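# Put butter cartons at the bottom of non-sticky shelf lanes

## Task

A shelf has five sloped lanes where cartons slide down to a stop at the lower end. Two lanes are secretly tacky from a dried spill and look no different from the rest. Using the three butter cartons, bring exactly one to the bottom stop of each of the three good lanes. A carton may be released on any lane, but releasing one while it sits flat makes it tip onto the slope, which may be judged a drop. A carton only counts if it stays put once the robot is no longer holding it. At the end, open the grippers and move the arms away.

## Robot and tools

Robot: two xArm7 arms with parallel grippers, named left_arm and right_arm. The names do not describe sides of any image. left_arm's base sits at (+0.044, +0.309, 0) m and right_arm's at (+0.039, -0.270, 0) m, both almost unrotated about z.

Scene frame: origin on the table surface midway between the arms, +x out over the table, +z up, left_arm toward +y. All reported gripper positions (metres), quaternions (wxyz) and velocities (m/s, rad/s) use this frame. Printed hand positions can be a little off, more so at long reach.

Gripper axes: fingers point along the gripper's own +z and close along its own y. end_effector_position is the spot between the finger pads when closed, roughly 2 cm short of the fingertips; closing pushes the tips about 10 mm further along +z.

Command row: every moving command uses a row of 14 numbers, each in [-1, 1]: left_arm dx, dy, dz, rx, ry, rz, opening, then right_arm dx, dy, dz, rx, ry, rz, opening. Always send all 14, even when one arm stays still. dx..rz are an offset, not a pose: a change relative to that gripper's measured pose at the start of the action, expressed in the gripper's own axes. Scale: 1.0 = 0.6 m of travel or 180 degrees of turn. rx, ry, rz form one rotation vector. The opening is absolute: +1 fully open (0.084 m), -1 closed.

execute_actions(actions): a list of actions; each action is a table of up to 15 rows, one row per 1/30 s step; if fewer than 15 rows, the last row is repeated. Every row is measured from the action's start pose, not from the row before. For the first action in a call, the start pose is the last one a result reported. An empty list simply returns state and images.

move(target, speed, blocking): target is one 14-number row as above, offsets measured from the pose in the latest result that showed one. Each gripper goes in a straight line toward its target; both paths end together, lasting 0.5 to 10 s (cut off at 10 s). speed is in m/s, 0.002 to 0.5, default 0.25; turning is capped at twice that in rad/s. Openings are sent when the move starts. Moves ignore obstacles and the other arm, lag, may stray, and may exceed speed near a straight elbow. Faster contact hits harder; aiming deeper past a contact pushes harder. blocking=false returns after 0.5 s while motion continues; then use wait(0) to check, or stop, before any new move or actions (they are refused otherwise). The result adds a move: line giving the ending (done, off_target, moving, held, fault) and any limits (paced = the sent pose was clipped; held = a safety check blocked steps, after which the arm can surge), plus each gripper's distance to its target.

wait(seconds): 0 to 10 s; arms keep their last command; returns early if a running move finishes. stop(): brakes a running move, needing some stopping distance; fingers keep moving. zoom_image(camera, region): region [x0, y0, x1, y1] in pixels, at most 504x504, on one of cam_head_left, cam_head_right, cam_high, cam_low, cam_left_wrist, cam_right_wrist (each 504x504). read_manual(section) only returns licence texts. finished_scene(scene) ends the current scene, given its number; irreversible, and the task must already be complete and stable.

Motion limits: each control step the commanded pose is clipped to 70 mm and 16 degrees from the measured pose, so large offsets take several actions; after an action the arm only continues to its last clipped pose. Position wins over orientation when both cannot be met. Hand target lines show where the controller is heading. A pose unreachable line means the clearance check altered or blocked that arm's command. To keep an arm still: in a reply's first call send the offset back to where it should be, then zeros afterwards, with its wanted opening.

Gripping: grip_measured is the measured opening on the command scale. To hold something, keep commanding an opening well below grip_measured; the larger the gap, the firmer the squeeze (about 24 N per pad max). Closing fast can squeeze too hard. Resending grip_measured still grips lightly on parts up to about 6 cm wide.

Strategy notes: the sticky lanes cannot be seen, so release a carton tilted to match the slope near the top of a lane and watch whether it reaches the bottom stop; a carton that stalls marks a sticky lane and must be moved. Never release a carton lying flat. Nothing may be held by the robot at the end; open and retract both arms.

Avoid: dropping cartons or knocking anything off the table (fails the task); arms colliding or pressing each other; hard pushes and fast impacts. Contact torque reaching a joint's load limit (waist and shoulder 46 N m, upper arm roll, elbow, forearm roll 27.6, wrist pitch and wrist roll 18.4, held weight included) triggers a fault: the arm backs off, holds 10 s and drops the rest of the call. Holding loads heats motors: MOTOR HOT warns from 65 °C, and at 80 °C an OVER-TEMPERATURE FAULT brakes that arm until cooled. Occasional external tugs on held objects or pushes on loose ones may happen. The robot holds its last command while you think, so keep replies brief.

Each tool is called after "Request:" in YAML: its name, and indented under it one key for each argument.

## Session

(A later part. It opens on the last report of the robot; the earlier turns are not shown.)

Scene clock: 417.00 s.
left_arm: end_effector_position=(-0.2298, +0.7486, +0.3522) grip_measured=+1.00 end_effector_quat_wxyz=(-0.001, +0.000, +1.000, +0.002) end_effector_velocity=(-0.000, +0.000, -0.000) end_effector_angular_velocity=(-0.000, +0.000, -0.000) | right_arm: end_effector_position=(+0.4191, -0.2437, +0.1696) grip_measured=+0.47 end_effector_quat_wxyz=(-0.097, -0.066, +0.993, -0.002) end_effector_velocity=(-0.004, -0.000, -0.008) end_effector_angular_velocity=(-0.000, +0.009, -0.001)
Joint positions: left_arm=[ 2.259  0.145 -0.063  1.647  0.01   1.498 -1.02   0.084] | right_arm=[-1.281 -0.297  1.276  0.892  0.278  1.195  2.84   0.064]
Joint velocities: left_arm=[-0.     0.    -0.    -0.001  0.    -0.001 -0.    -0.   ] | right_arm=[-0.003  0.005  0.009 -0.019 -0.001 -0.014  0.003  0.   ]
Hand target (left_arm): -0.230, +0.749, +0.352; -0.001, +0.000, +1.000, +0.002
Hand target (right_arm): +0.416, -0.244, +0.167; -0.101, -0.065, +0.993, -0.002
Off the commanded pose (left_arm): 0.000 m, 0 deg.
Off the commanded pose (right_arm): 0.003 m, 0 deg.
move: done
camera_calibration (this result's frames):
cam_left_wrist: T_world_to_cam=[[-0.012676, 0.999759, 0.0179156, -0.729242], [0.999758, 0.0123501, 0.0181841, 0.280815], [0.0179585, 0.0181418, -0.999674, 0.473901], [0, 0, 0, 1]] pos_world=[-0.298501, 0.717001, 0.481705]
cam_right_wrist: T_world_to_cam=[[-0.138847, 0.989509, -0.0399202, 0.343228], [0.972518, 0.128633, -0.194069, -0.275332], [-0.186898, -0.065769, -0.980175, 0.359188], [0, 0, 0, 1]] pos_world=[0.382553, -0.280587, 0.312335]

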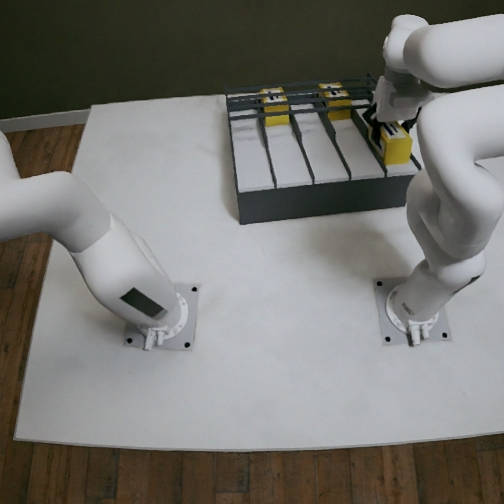

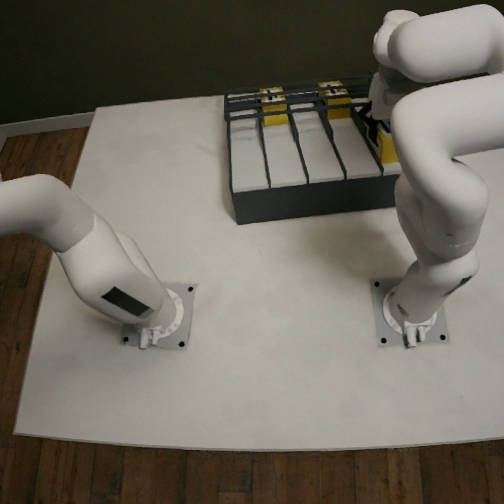

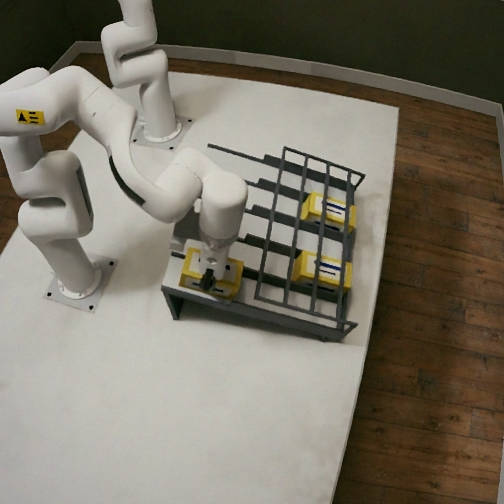

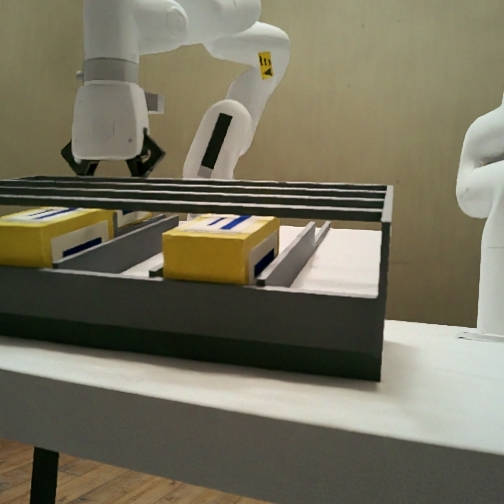

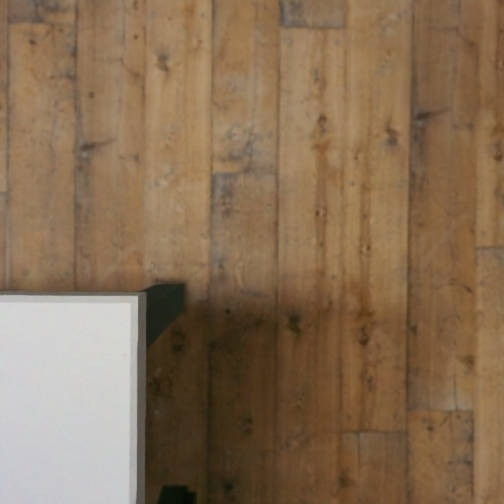

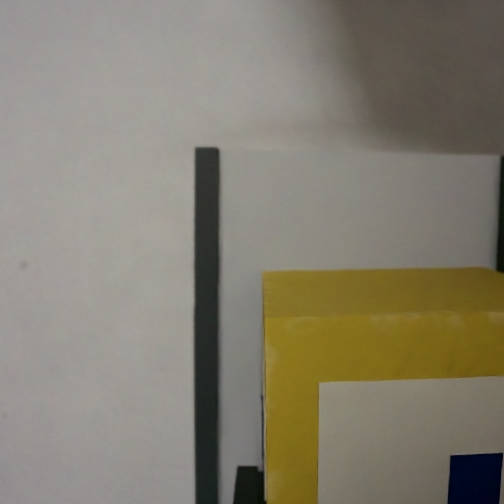

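Contact made; release.

Request:
move:
  target: [0,0,0,0,0,0,1,0,0,0,0,0,0,0.8]

Request:
move:
  target: [0,0,0,0,0,0,1,0.1,0,-0.25,0,0,0,0.8]
  speed: 0.15

Scene clock: 424.07 s.
left_arm: end_effector_position=(-0.2298, +0.7486, +0.3522) grip_measured=+1.00 end_effector_quat_wxyz=(-0.001, +0.000, +1.000, +0.002) end_effector_velocity=(-0.001, -0.000, +0.000) end_effector_angular_velocity=(+0.000, +0.001, +0.001) | right_arm: end_effector_position=(+0.4190, -0.2437, +0.1695) grip_measured=+0.80 end_effector_quat_wxyz=(-0.097, -0.066, +0.993, -0.002) end_effector_velocity=(+0.001, -0.001, +0.001) end_effector_angular_velocity=(-0.000, -0.003, -0.001)
Joint positions: left_arm=[ 2.259  0.145 -0.063  1.647  0.01   1.498 -1.02   0.084] | right_arm=[-1.282 -0.298  1.277  0.892  0.279  1.195  2.839  0.077]
Joint velocities: left_arm=[ 0.001  0.     0.     0.     0.001 -0.    -0.     0.   ] | right_arm=[-0.001 -0.    -0.002  0.001  0.    -0.001 -0.001  0.   ]
Hand target (left_arm): -0.230, +0.749, +0.352; -0.001, +0.000, +1.000, +0.002
Hand target (right_arm): +0.419, -0.244, +0.170; -0.097, -0.066, +0.993, -0.002
Off the commanded pose (left_arm): 0.000 m, 0 deg.
Off the commanded pose (right_arm): 0.000 m, 0 deg.
move: done
camera_calibration (this result's frames):
cam_left_wrist: T_world_to_cam=[[-0.012676, 0.999759, 0.0179157, -0.729242], [0.999758, 0.0123501, 0.0181842, 0.280815], [0.0179585, 0.0181419, -0.999674, 0.473901], [0, 0, 0, 1]] pos_world=[-0.298501, 0.717001, 0.481705]
cam_right_wrist: T_world_to_cam=[[-0.138881, 0.98951, -0.0397859, 0.343172], [0.972432, 0.128665, -0.194475, -0.275106], [-0.187315, -0.065698, -0.9801, 0.359234], [0, 0, 0, 1]] pos_world=[0.382472, -0.280574, 0.312237]

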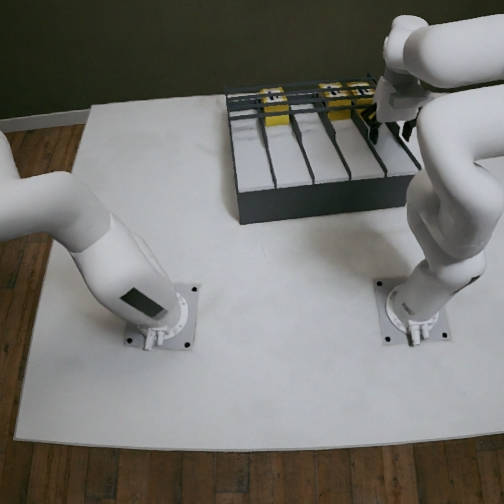

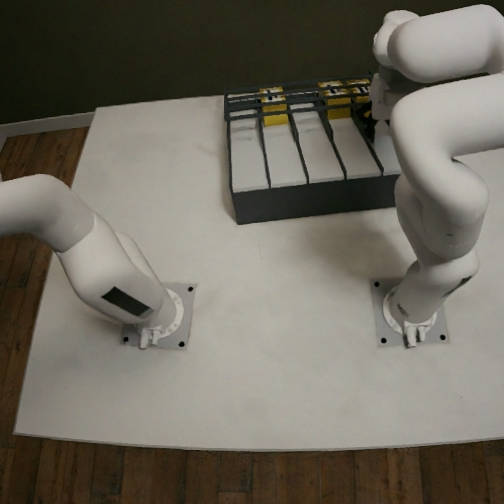

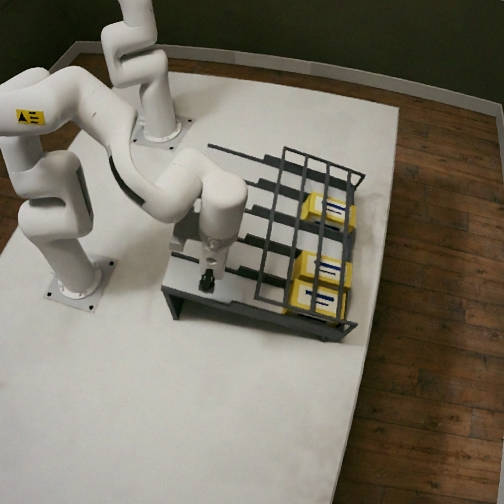

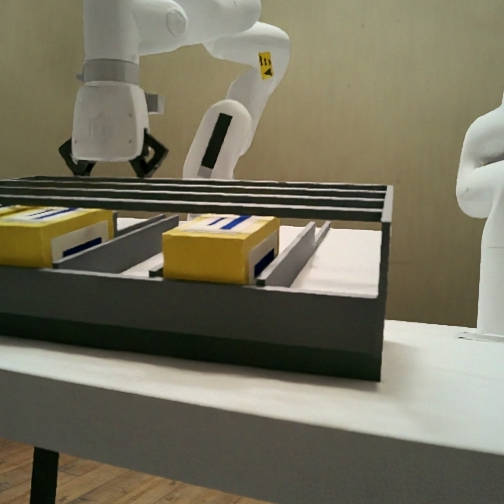

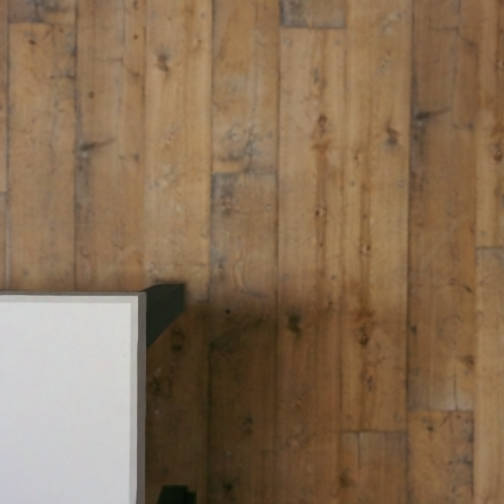

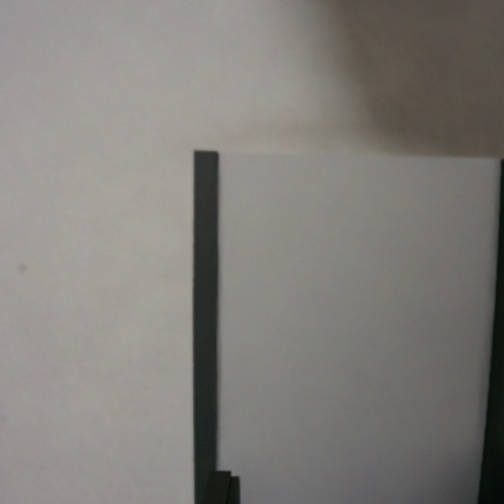

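Scene clock: 425.57 s.
left_arm: end_effector_position=(-0.2298, +0.7486, +0.3522) grip_measured=+1.00 end_effector_quat_wxyz=(-0.001, +0.000, +1.000, +0.002) end_effector_velocity=(-0.000, +0.000, +0.001) end_effector_angular_velocity=(+0.001, +0.001, -0.000) | right_arm: end_effector_position=(+0.3899, -0.2495, +0.3278) grip_measured=+0.80 end_effector_quat_wxyz=(-0.098, -0.065, +0.993, -0.002) end_effector_velocity=(-0.001, -0.001, +0.003) end_effector_angular_velocity=(-0.003, -0.000, -0.002)
Joint positions: left_arm=[ 2.259  0.145 -0.063  1.647  0.01   1.498 -1.02   0.084] | right_arm=[-1.126 -0.504  0.915  1.176  0.32   1.687  2.712  0.077]
Joint velocities: left_arm=[-0.    -0.    -0.     0.002  0.    -0.     0.     0.   ] | right_arm=[ 0.001 -0.002 -0.005  0.005 -0.003  0.006  0.    -0.   ]
Hand target (left_arm): -0.230, +0.749, +0.352; -0.001, +0.000, +1.000, +0.002
Hand target (right_arm): +0.390, -0.250, +0.328; -0.098, -0.065, +0.993, -0.002
Off the commanded pose (left_arm): 0.000 m, 0 deg.
Off the commanded pose (right_arm): 0.001 m, 0 deg.
move: done
camera_calibration (this result's frames):
cam_left_wrist: T_world_to_cam=[[-0.0126761, 0.999759, 0.017916, -0.729242], [0.999758, 0.0123502, 0.018184, 0.280815], [0.0179584, 0.0181422, -0.999674, 0.473901], [0, 0, 0, 1]] pos_world=[-0.298501, 0.717001, 0.481705]
cam_right_wrist: T_world_to_cam=[[-0.137863, 0.989664, -0.039477, 0.350707], [0.97239, 0.127664, -0.195343, -0.215253], [-0.188284, -0.0653176, -0.97994, 0.508966], [0, 0, 0, 1]] pos_world=[0.35349, -0.286358, 0.470553]

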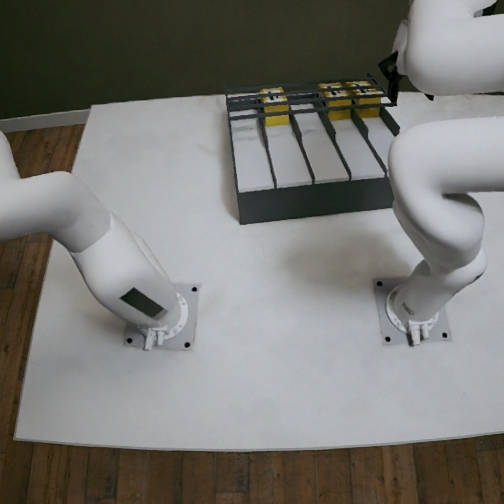

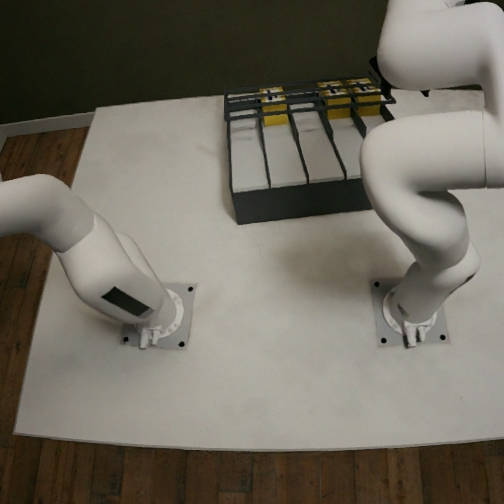

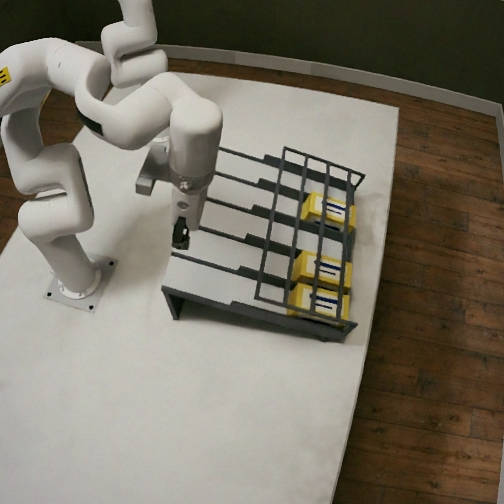

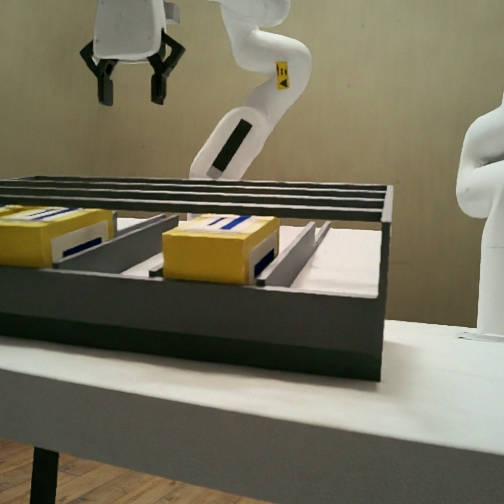

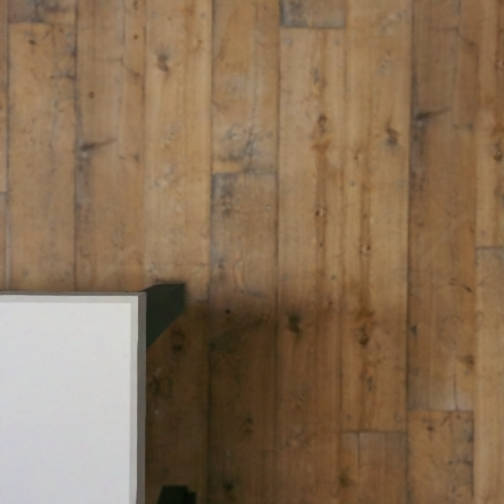

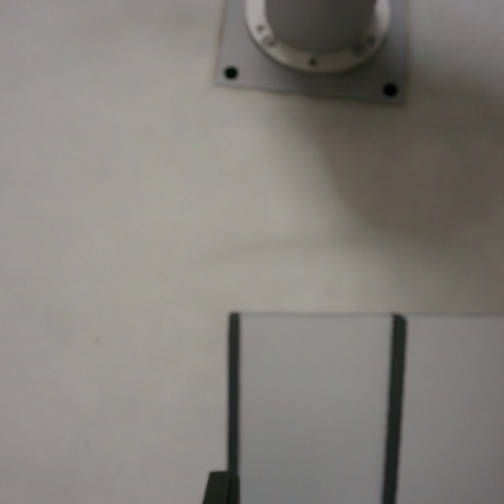

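Request:
finished_scene:
  scene: 1

The scene is finished: the task was done.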